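# Hang the long rail on two posts by its hooks

## Task

Place the long rail on the two posts, with the hook at each end pushed fully into the slot that carries the red mark. When finished, the posts must bear the rail's weight and only the posts and the robot may be in contact with it. The rail must stay up on its own: if a gripper is still steadying it, the rail must not roll or drop noticeably once the robot lets go. A rail that stays in place only because the robot holds it does not count.

## Robot and tools

Robot: two arms, left_arm and right_arm, each ending in a two-finger gripper. The names are labels only; they do not match the left or right of any image. left_arm sits on the +y side.

Frame: one shared scene frame. Origin on the table top midway between the arms, +x out over the table, +z up. Positions are in metres; orientations are quaternions written w first (qw, qx, qy, qz). On each gripper the fingers point along its own +z and open and close along its own y. The reported end_effector_position is the point between the finger pads, roughly 1 cm short of the fingertips. Printed hand positions can be slightly wrong, worse at long reach, and motions tend to stop a centimetre or more off target, usually low.

Row format (used by both moving tools): one flat list of 16 numbers covering both arms, always all 16 even if one arm is idle: left x, y, z, qw, qx, qy, qz, opening, then right x, y, z, qw, qx, qy, qz, opening. x, y, z and the quaternion are an absolute target pose in the scene frame, not an offset. Opening runs from -1 (closed) to +1 (fully open, 0.094 m). To keep an arm still, resend exactly its pose from the last result before it was meant to stay, with the opening it should keep. To keep an orientation, resend the same quaternion every row rather than copying the possibly drifted reported one.

execute_actions(actions): a list of up to 15 actions; each action is a list of up to 15 rows, one row per 1/30 s control step. If fewer than 15 rows are given, the last row repeats until 15 steps are done. An empty list just returns the current state and images. Each control step clips the commanded pose to within 70 mm and 16 degrees of the measured gripper pose, so a distant target needs several actions. An action is refused for both arms if any target is more than 0.6 m from that gripper's start position along any of the gripper's own axes; if the first action fails this check, or any action is malformed, nothing runs. Results list step readings; HELD with an arm label means part of that arm's row was held back at that step.

move(target, speed, blocking): target is one 16-number row. Each gripper travels a straight line toward its pose; both paths finish together, taking 0.5 to 10 s (cut off at 10 s). speed is the top path speed in m/s, 0.002 to 0.5, default 0.25; turning is capped at twice that in rad/s. Rotation takes the shorter way. Openings are sent at the start. Paths do not avoid obstacles or the other arm, and grippers lag, stray and may overshoot speed, mainly with a nearly straight arm. Faster contact and targets placed further beyond a contact give harder impacts. The move returns once paths finish and everything is at rest, or 5 s later. Its "move:" line gives the ending (done, off_target, moving, held, fault) and limits: paced means the sent pose was clipped; held means a check blocked steps (afterwards the arm may surge). Naming one arm means the other finished fine. With blocking=false you get a result after 0.5 s while motion continues; other moves and execute_actions are refused until its end shows, so use wait(0) or stop.

wait(seconds): 0 to 10 s, arms hold their last command; returns early if a running move finishes.

stop(): brakes a running move; needs room, more if fast. Fingers keep moving.

zoom_image(camera, region): camera is cam_high, cam_low, cam_left_wrist or cam_right_wrist; region is [x0, y0, x1, y1] in pixels of that camera's latest image (origin top-left), at most 504 by 504. All images are 896x504.

finished_scene(scene): pass the number of the current scene to end it for good; the rail must already be hanging correctly and stay so.

Results: the state line shows each gripper's position and quaternion as `left_arm: …` | `right_arm: …`. "Hand target" lines show the pose each controller is driving to. grip_measured is the finger opening on the command scale; the last Joint positions value per arm is the opening in metres. Readings may be off by about 1 mm, fixed per gripper. "pose unreachable" means a clearance check altered or blocked that arm's command. FAULT and OVER-TEMPERATURE FAULT lines report arm stops. MOTOR HOT appears from 75 °C; at 90 °C that arm halts for 10 s, and at 100 °C it drops what it holds and falls. Holding loads heats motors.

Gripping: command an opening below grip_measured to hold; about 0.03 below gives a firm grip, smaller margins grip more lightly. Pad force tops out near 50 to 62 N, less for parts under about 2 mm thick.

Joint limits (rad), base to gripper: waist -2.618 to 3.054, shoulder 0 to 3.142, elbow 0 to 3.142, wrist pitch -1.571 to 1.571, wrist yaw -1.571 to 1.571, wrist roll -2.094 to 2.094. Elbows stop just before straight.

Avoid: knocking anything off the table (fails the task), arms colliding or pressing each other, dropping or slamming the rail, and hard pushes. Brief outside tugs may act on held or loose parts. Before releasing, make sure both hooks are seated deep in the red-marked slots, then open and back away slowly and check the rail stays put.

Each tool is called after ">>>" in YAML: its name, and indented under it one key for each argument.

## Session

>>> execute_actions:
  actions: []

Scene clock: 0.00 s.
left_arm: end_effector_position=(+0.2062, -0.1038, +0.1123) grip_measured=+1.000 end_effector_quat_wxyz=(-0.014, +0.420, +0.900, -0.118) | right_arm: end_effector_position=(+0.5258, -0.4588, +0.2364) grip_measured=+1.000 end_effector_quat_wxyz=(+0.578, +0.718, +0.127, +0.367)
Joint positions: left_arm=[-0.782  2.286  2.195 -1.383  0.217 -0.106  0.094] | right_arm=[0.195 2.048 1.405 0.546 0.877 2.037 0.094]
Joint velocities: left_arm=[-0.012 -0.022 -0.007 -0.037 -0.007 -0.007  0.   ] | right_arm=[ 0.002 -0.007  0.002 -0.037 -0.007  0.007  0.   ]
Motor temperatures (°C, as the motors report them): left_arm=[26 25 24 24 24 24] | right_arm=[26 26 26 25 24 25]
Hand target (left_arm): +0.208, -0.107, +0.123; -0.000, +0.422, +0.898, -0.126
Hand target (right_arm): +0.525, -0.459, +0.241; +0.580, +0.717, +0.128, +0.365

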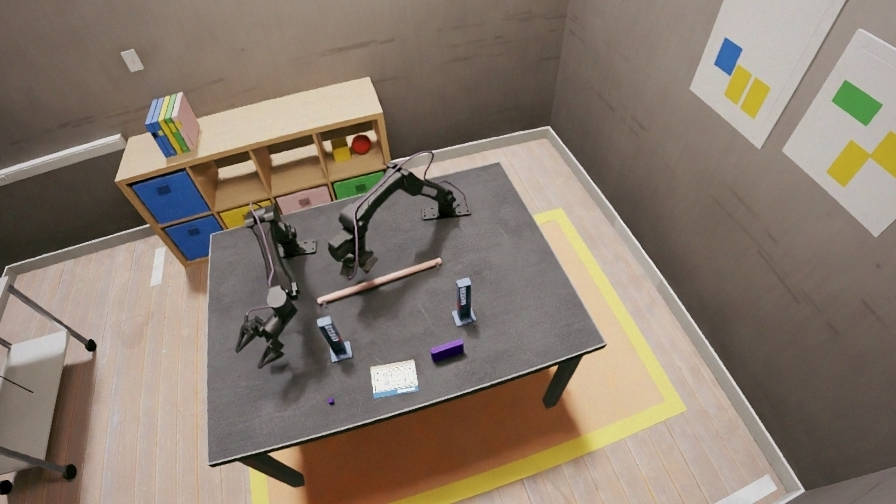

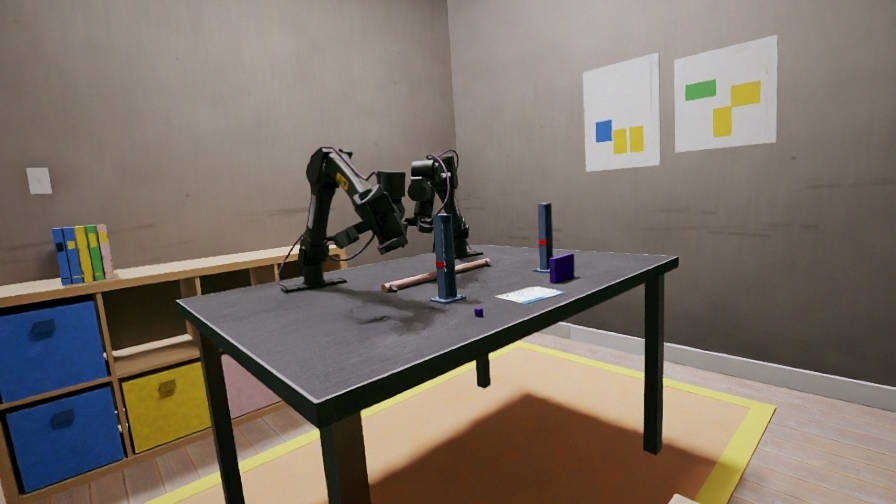

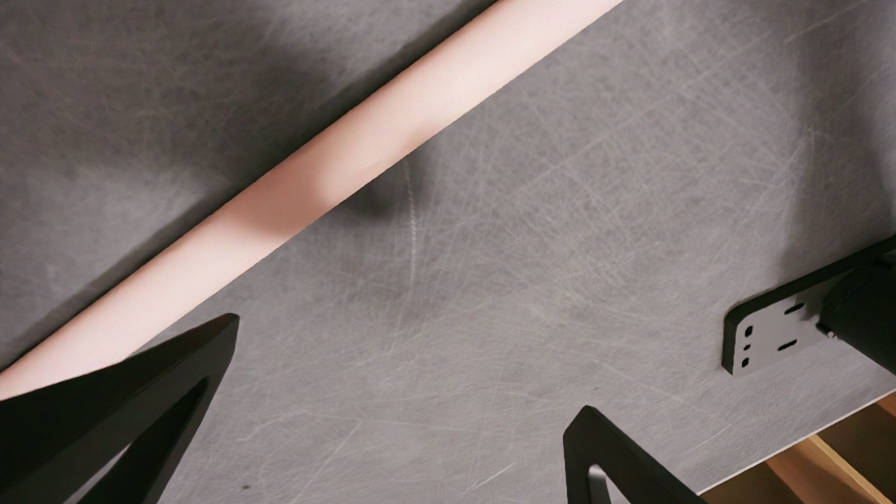

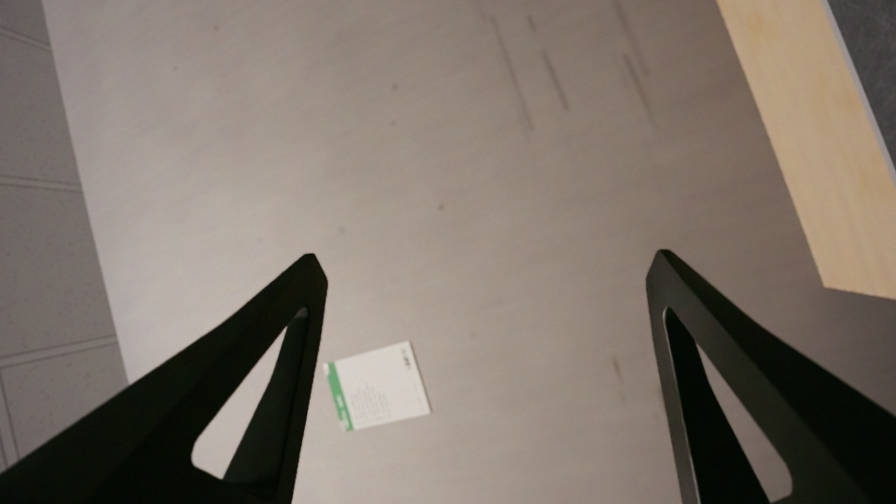

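>>> zoom_image:
  camera: "cam_high"
  region: [290, 230, 510, 380]

>>> zoom_image:
  camera: "cam_low"
  region: [360, 190, 600, 320]

Region (290, 230, 510, 380) of cam_high's 896x504 image, scaled by 2.291, with more detail than that image has; it fills the top 344 rows of this view, and the rest is white.

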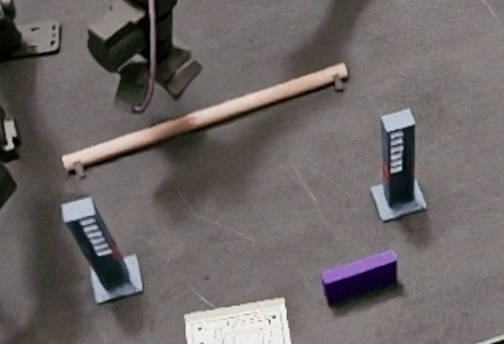

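Region (360, 190, 600, 320) of cam_low's 896x504 image, scaled by 2.100, with more detail than that image has; it fills the top 273 rows of this view, and the rest is white.

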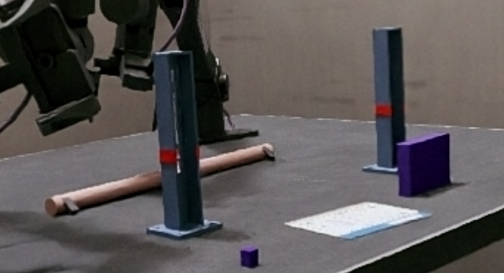

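>>> move:
  target: [0.2,0.2,0.3,0,0,1,0,1,0.25,-0.27,0.3,0,0,1,0,1]
  speed: 0.4

Scene clock: 4.87 s.
left_arm: end_effector_position=(+0.2023, +0.1932, +0.2965) grip_measured=+1.000 end_effector_quat_wxyz=(+0.183, +0.003, +0.978, -0.097) | right_arm: end_effector_position=(+0.2550, -0.2710, +0.2928) grip_measured=+1.000 end_effector_quat_wxyz=(+0.176, +0.019, +0.982, +0.063)
Joint positions: left_arm=[-0.241  1.306  1.704 -1.553  0.026 -0.426  0.094] | right_arm=[ 0.39   1.508  1.865 -1.554 -0.03   0.29   0.094]
Joint velocities: left_arm=[-0.022 -0.027  0.012 -0.007 -0.051 -0.022  0.   ] | right_arm=[ 0.002 -0.002 -0.002 -0.022  0.007  0.007  0.   ]
Motor temperatures (°C, as the motors report them): left_arm=[26 27 24 25 24 24] | right_arm=[26 28 27 26 24 25]
Hand target (left_arm): +0.200, +0.200, +0.298; +0.191, +0.001, +0.978, -0.089
Hand target (right_arm): +0.249, -0.271, +0.294; +0.178, +0.010, +0.982, +0.058
Off the commanded pose (left_arm): 0.008 m, 24 deg; orientation clipped at the last step of the last action.
Off the commanded pose (right_arm): 0.009 m, 22 deg; orientation clipped at the last step of the last action.
joint sent to its limit (left arm) — the command would take joint 4 (wrist pitch) past its lower limit, so that joint was sent only as far as its limit.
joint sent to its limit (right arm) — the command would take joint 4 (wrist pitch) past its lower limit, so that joint was sent only as far as its limit.
move: off_target (left_arm, right_arm); limits=paced

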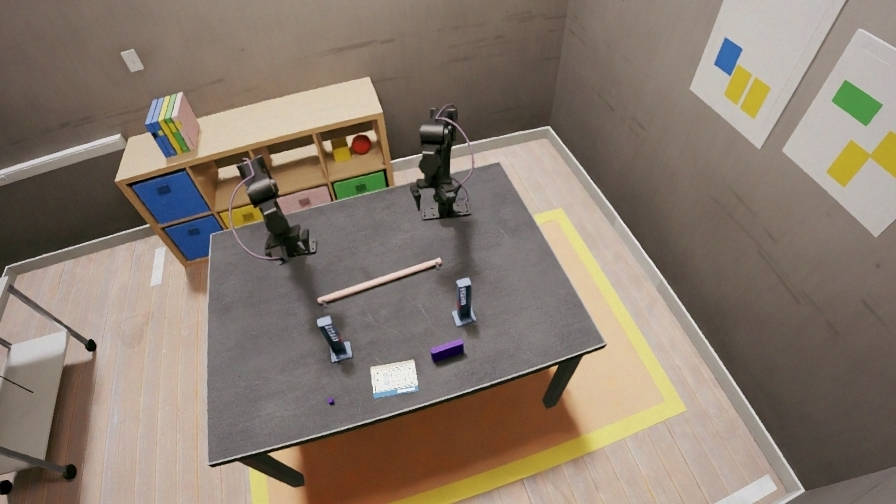

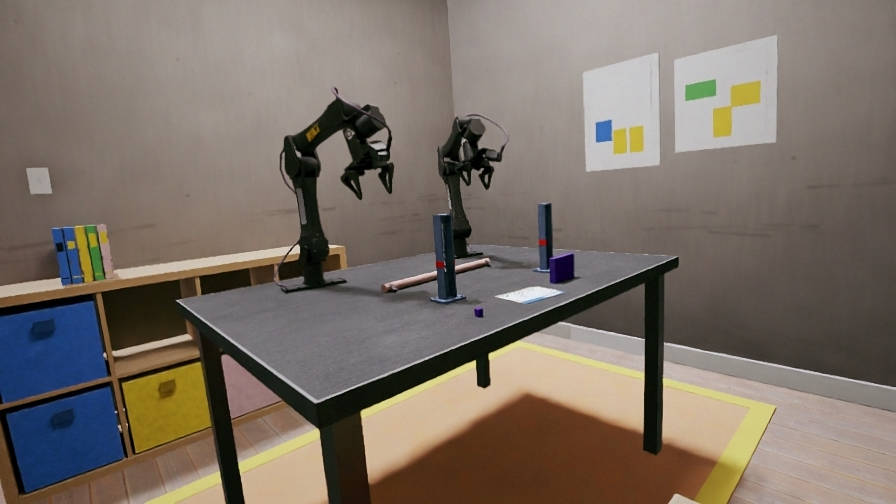

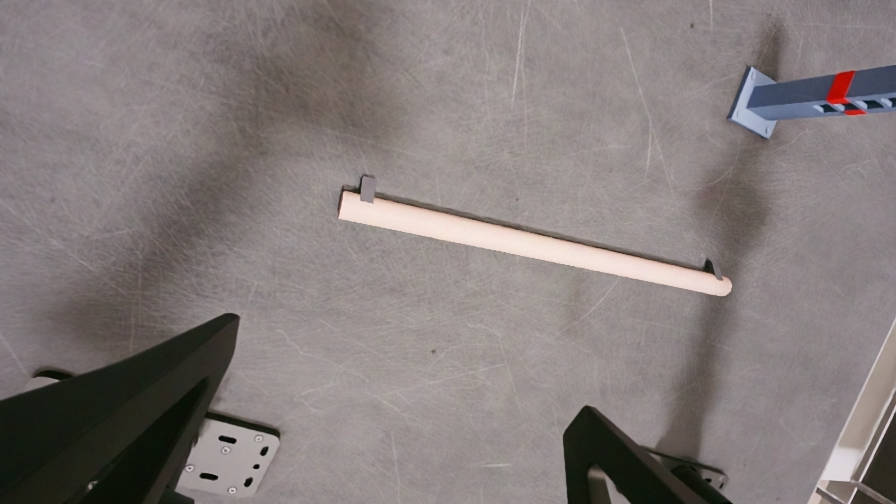

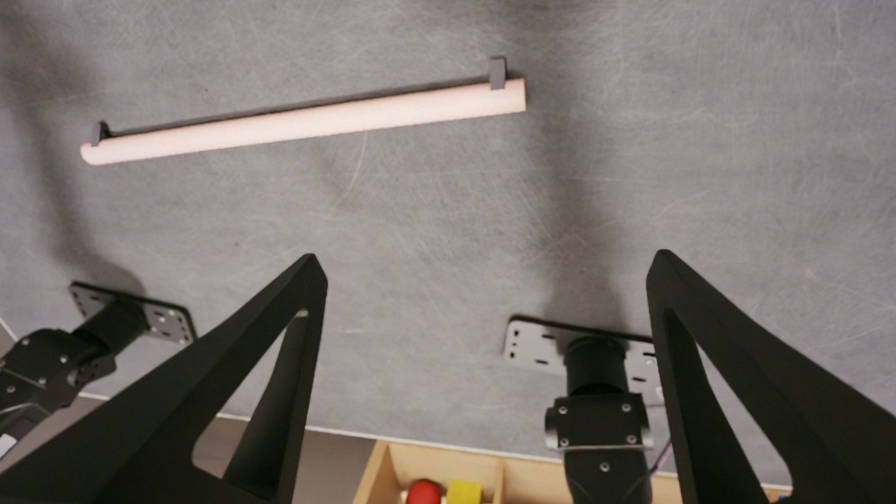

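>>> move:
  target: [0.22,0.12,0.1,0,0.707,0.707,0,1,0.24,-0.22,0.1,0,-0.707,0.707,0,1]
  speed: 0.4

>>> zoom_image:
  camera: "cam_high"
  region: [260, 200, 510, 380]

Scene clock: 8.13 s.
left_arm: end_effector_position=(+0.2193, +0.1221, +0.1004) grip_measured=+1.000 end_effector_quat_wxyz=(-0.006, +0.698, +0.716, -0.010) | right_arm: end_effector_position=(+0.2457, -0.2199, +0.1018) grip_measured=+1.000 end_effector_quat_wxyz=(-0.002, +0.700, -0.714, -0.001)
Joint positions: left_arm=[-0.436  1.717  1.353 -1.222  0.018  0.923  0.094] | right_arm=[ 0.573  1.724  1.367 -1.211 -0.003 -1.123  0.094]
Joint velocities: left_arm=[ 0.027  0.007 -0.012 -0.037  0.022 -0.022  0.   ] | right_arm=[ 0.017  0.002 -0.012  0.022 -0.051  0.007  0.   ]
Motor temperatures (°C, as the motors report them): left_arm=[26 27 24 25 24 24] | right_arm=[26 28 27 26 24 25]
Hand target (left_arm): +0.221, +0.119, +0.099; -0.000, +0.705, +0.709, -0.006
Hand target (right_arm): +0.244, -0.218, +0.098; -0.001, +0.706, -0.708, -0.003
Off the commanded pose (left_arm): 0.002 m, 2 deg.
Off the commanded pose (right_arm): 0.006 m, 1 deg.
move: done

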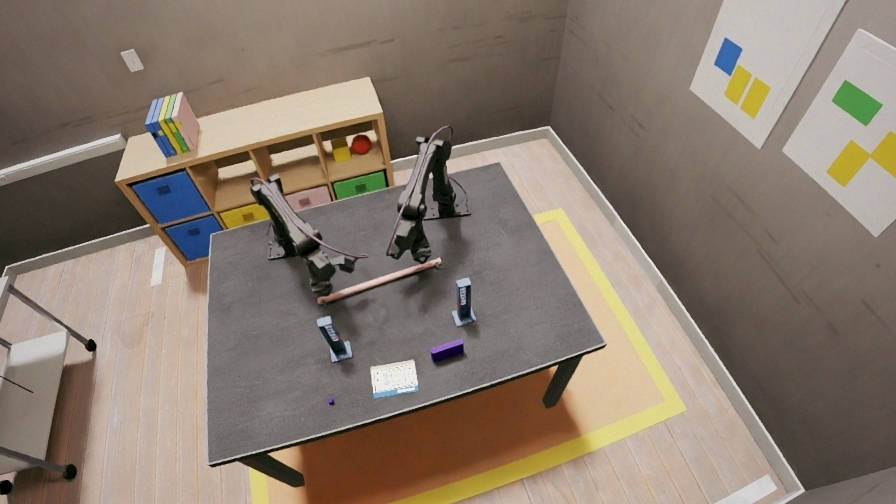

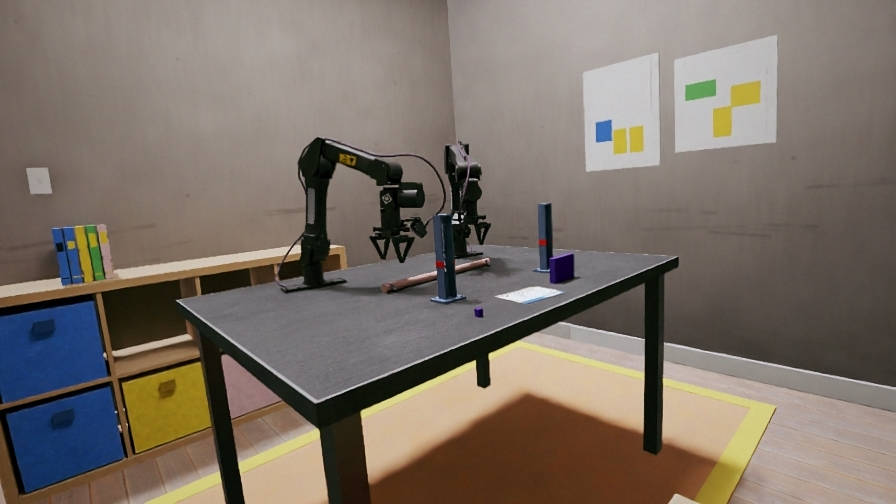

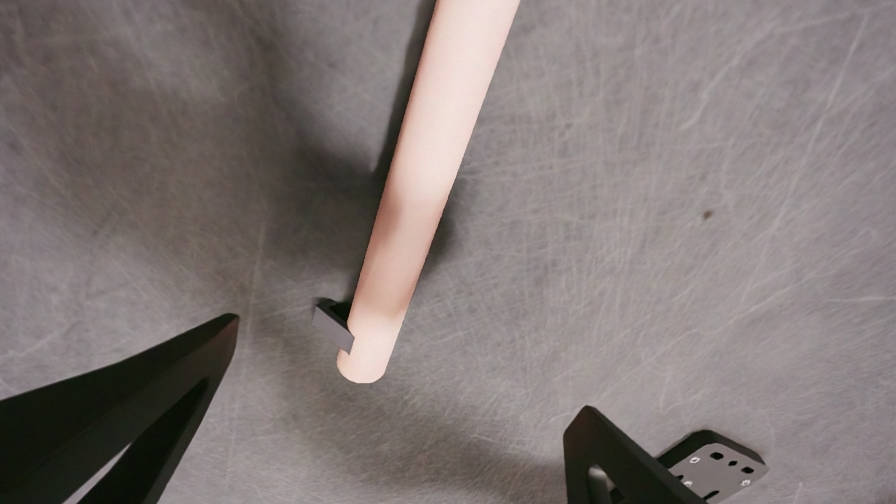

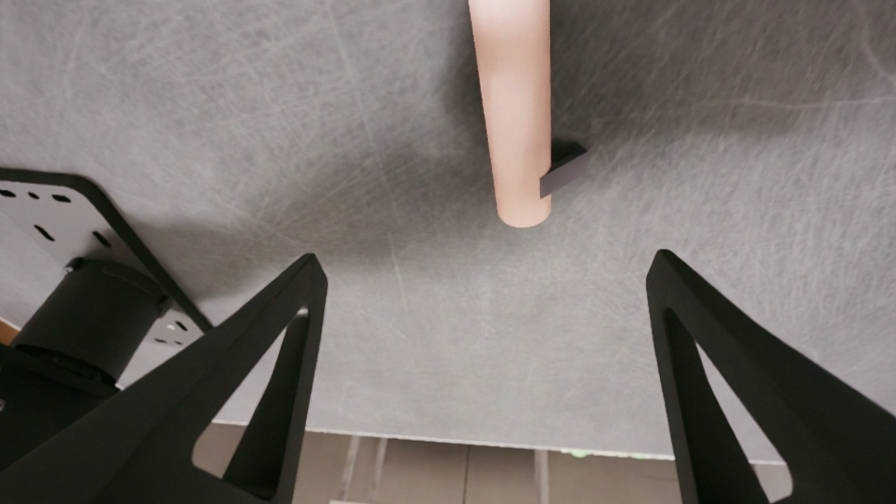

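Region (260, 200, 510, 380) of cam_high's 896x504 image, scaled by 2.016, with more detail than that image has; it fills the top 363 rows of this view, and the rest is white.

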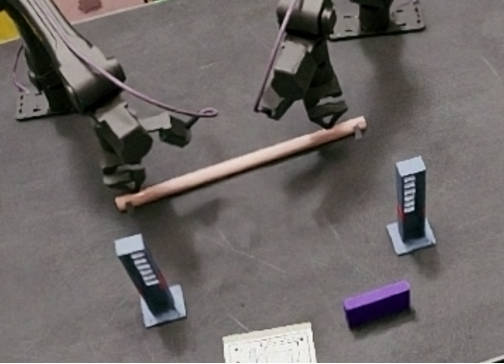

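>>> move:
  target: [0.237,0.09,0.045,0,0.707,0.707,0,1,0.262,-0.16,0.045,0,-0.707,0.707,0,1]

>>> zoom_image:
  camera: "cam_low"
  region: [370, 230, 500, 310]

Scene clock: 9.43 s.
left_arm: end_effector_position=(+0.2350, +0.0937, +0.0448) grip_measured=+1.000 end_effector_quat_wxyz=(-0.010, +0.707, +0.707, -0.005) | right_arm: end_effector_position=(+0.2543, -0.1665, +0.0384) grip_measured=+1.000 end_effector_quat_wxyz=(+0.019, +0.708, -0.706, -0.003)
Joint positions: left_arm=[-0.483  1.878  1.327 -1.041  0.007  0.903  0.094] | right_arm=[ 0.707  1.938  1.382 -1.054  0.003 -1.013  0.094]
Joint velocities: left_arm=[ 0.002  0.002  0.002 -0.022  0.007 -0.037  0.   ] | right_arm=[-0.002 -0.012 -0.012 -0.051  0.022  0.022  0.   ]
Motor temperatures (°C, as the motors report them): left_arm=[26 27 24 25 24 24] | right_arm=[26 28 27 26 24 25]
Hand target (left_arm): +0.237, +0.090, +0.045; -0.001, +0.707, +0.707, -0.001
Hand target (right_arm): +0.262, -0.158, +0.045; -0.001, +0.707, -0.707, -0.003
Off the commanded pose (left_arm): 0.004 m, 1 deg.
Off the commanded pose (right_arm): 0.012 m, 2 deg.
move: off_target (right_arm)

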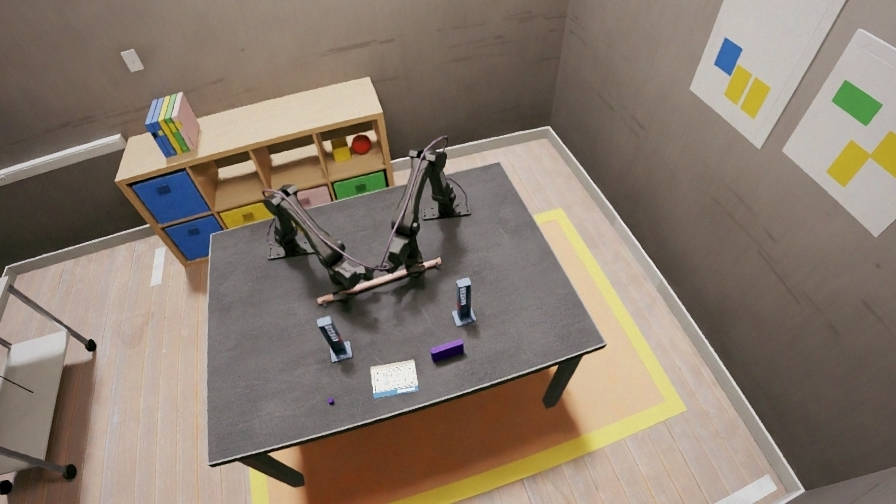

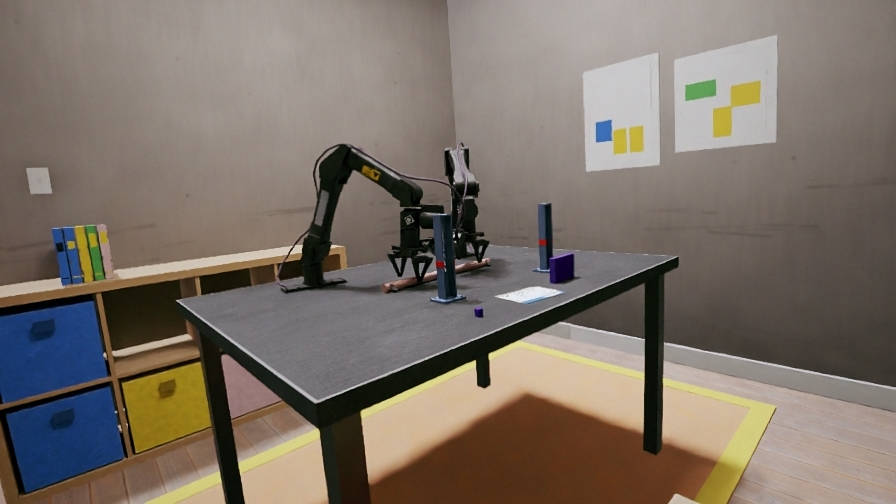

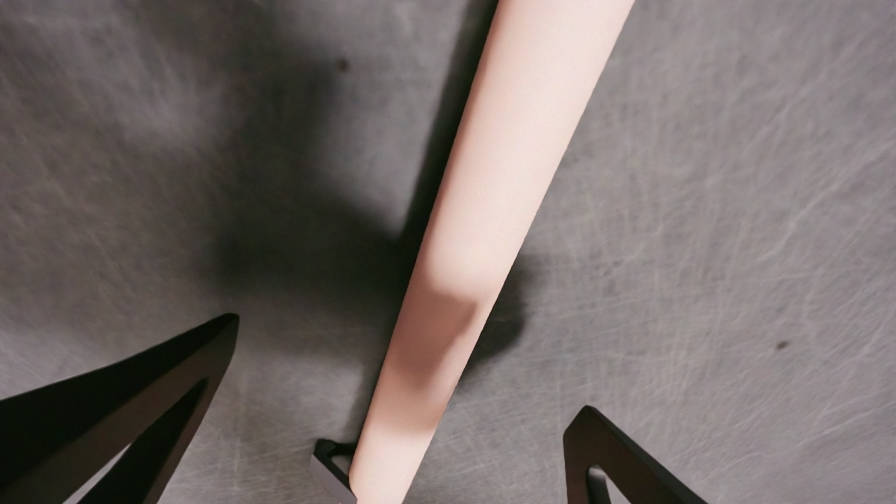

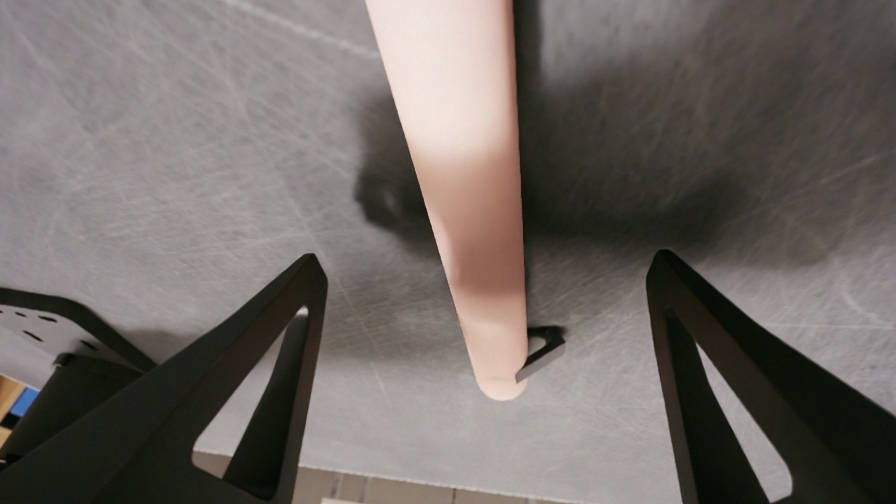

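Region (370, 230, 500, 310) of cam_low's 896x504 image, scaled by 3.877, with more detail than that image has; it fills the top 310 rows of this view, and the rest is white.

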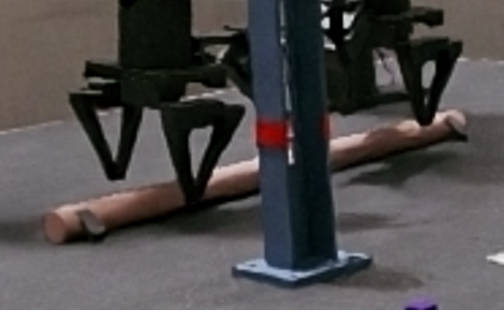

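>>> move:
  target: [0.235,0.11,0.021,0,0.669,0.743,0,1,0.263,-0.18,0.021,0,-0.743,0.669,0,1]
  speed: 0.1

>>> move:
  target: [0.235,0.11,0.019,0,0.669,0.743,0,-0.55,0.263,-0.18,0.019,0,-0.743,0.669,0,-0.55]

Scene clock: 10.67 s.
left_arm: end_effector_position=(+0.2294, +0.1092, +0.0164) grip_measured=+1.000 end_effector_quat_wxyz=(-0.016, +0.676, +0.737, -0.004) | right_arm: end_effector_position=(+0.2638, -0.1775, +0.0217) grip_measured=+1.000 end_effector_quat_wxyz=(+0.003, +0.743, -0.669, +0.003)
Joint positions: left_arm=[-0.457  1.878  1.206 -0.931  0.006  0.843  0.094] | right_arm=[ 0.668  1.938  1.312 -0.95   0.007 -1.153  0.094]
Joint velocities: left_arm=[-0.012 -0.017  0.012  0.007  0.037 -0.007  0.   ] | right_arm=[ 0.007 -0.002 -0.012  0.022  0.007  0.007  0.   ]
Motor temperatures (°C, as the motors report them): left_arm=[26 27 24 25 24 24] | right_arm=[26 28 27 26 24 25]
Hand target (left_arm): +0.235, +0.110, +0.021; +0.000, +0.669, +0.743, +0.000
Hand target (right_arm): +0.264, -0.180, +0.021; +0.000, +0.743, -0.669, +0.001
Off the commanded pose (left_arm): 0.007 m, 2 deg.
Off the commanded pose (right_arm): 0.003 m, 0 deg.
move: done

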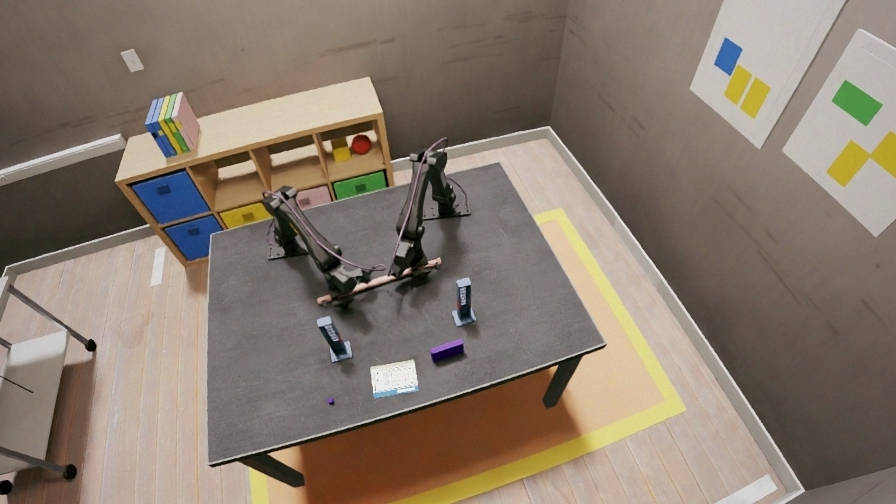

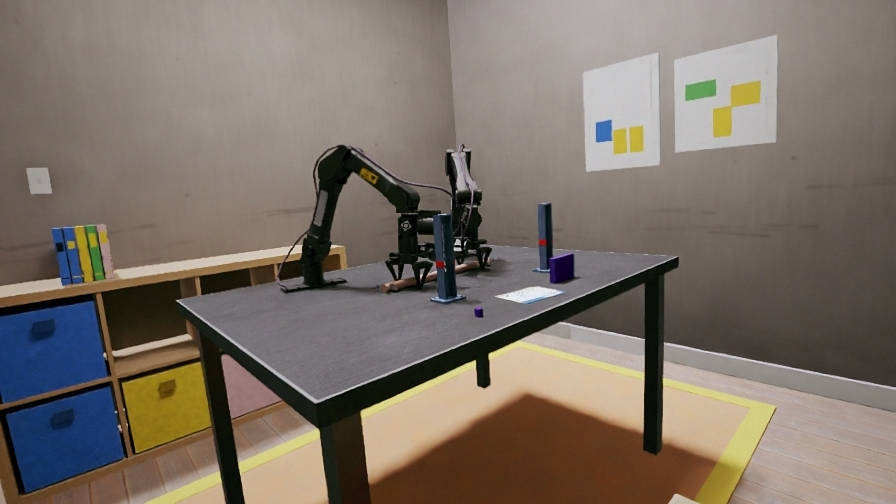

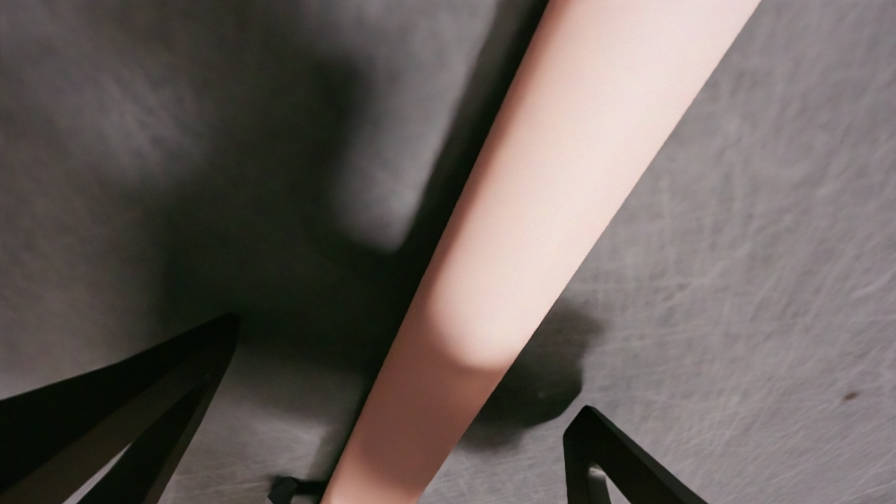

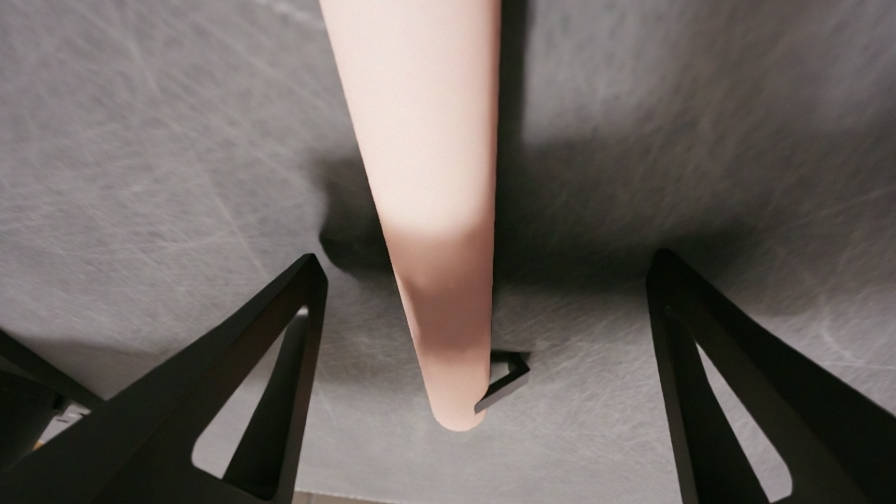

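Scene clock: 11.37 s.
left_arm: end_effector_position=(+0.2297, +0.1093, +0.0164) grip_measured=-0.508 end_effector_quat_wxyz=(-0.016, +0.676, +0.737, -0.004) | right_arm: end_effector_position=(+0.2636, -0.1781, +0.0212) grip_measured=-0.492 end_effector_quat_wxyz=(+0.004, +0.743, -0.669, +0.003)
Joint positions: left_arm=[-0.457  1.878  1.206 -0.931  0.004  0.841  0.023] | right_arm=[ 0.668  1.938  1.31  -0.949  0.009 -1.153  0.024]
Joint velocities: left_arm=[ 0.017  0.012 -0.002  0.007  0.051  0.051 -0.001] | right_arm=[-0.017 -0.012 -0.007  0.007 -0.051 -0.007 -0.   ]
Motor temperatures (°C, as the motors report them): left_arm=[26 27 24 25 24 24] | right_arm=[26 28 27 26 24 25]
Hand target (left_arm): +0.235, +0.110, +0.019; -0.000, +0.669, +0.743, +0.000
Hand target (right_arm): +0.263, -0.180, +0.019; +0.000, +0.743, -0.669, +0.000
Off the commanded pose (left_arm): 0.006 m, 2 deg.
Off the commanded pose (right_arm): 0.003 m, 1 deg.
move: done

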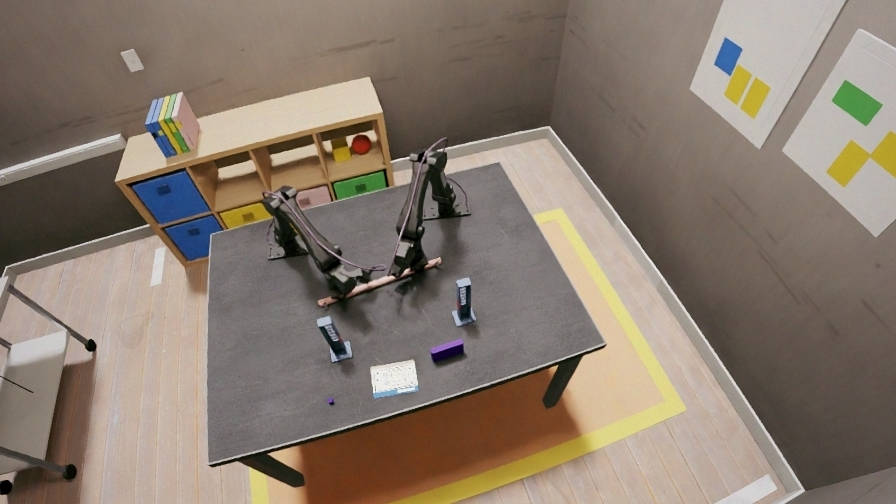

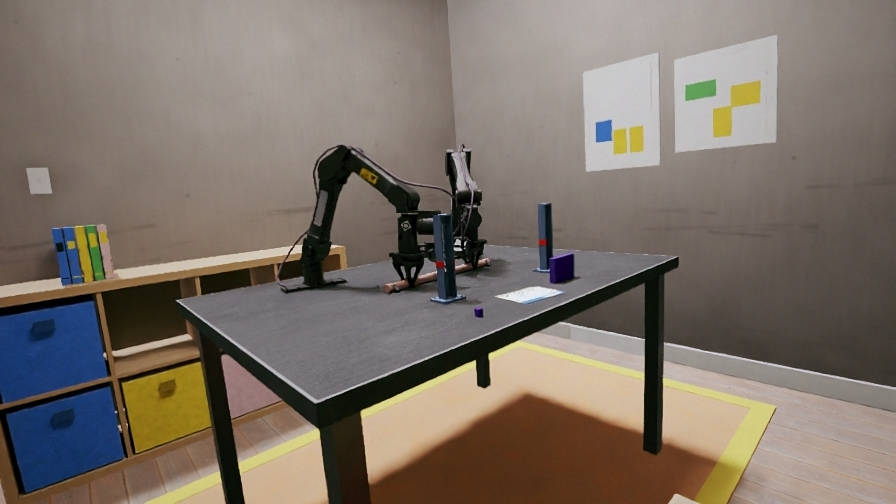

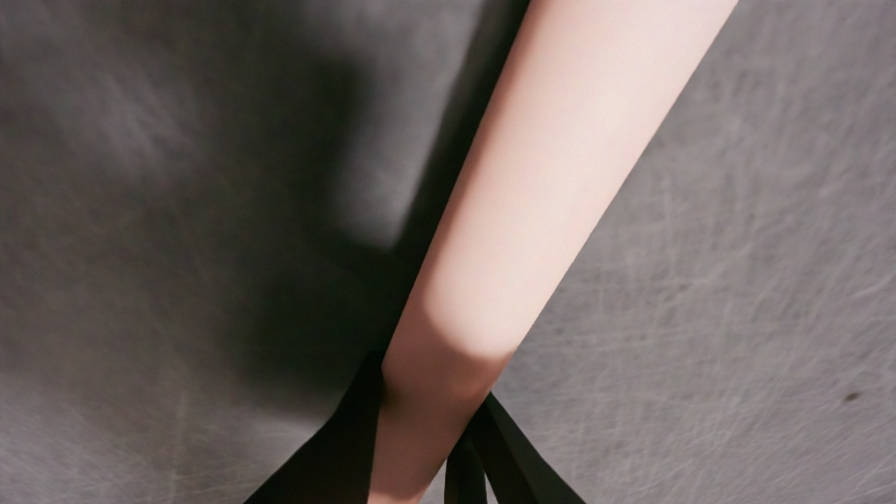

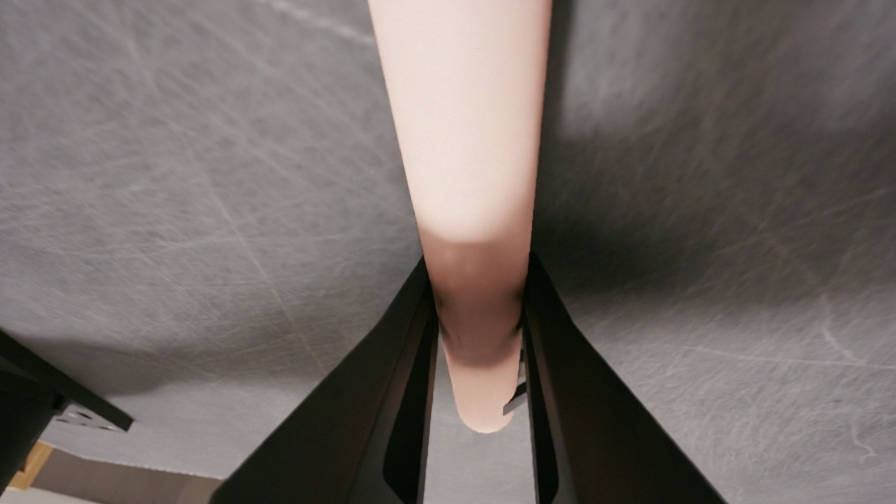

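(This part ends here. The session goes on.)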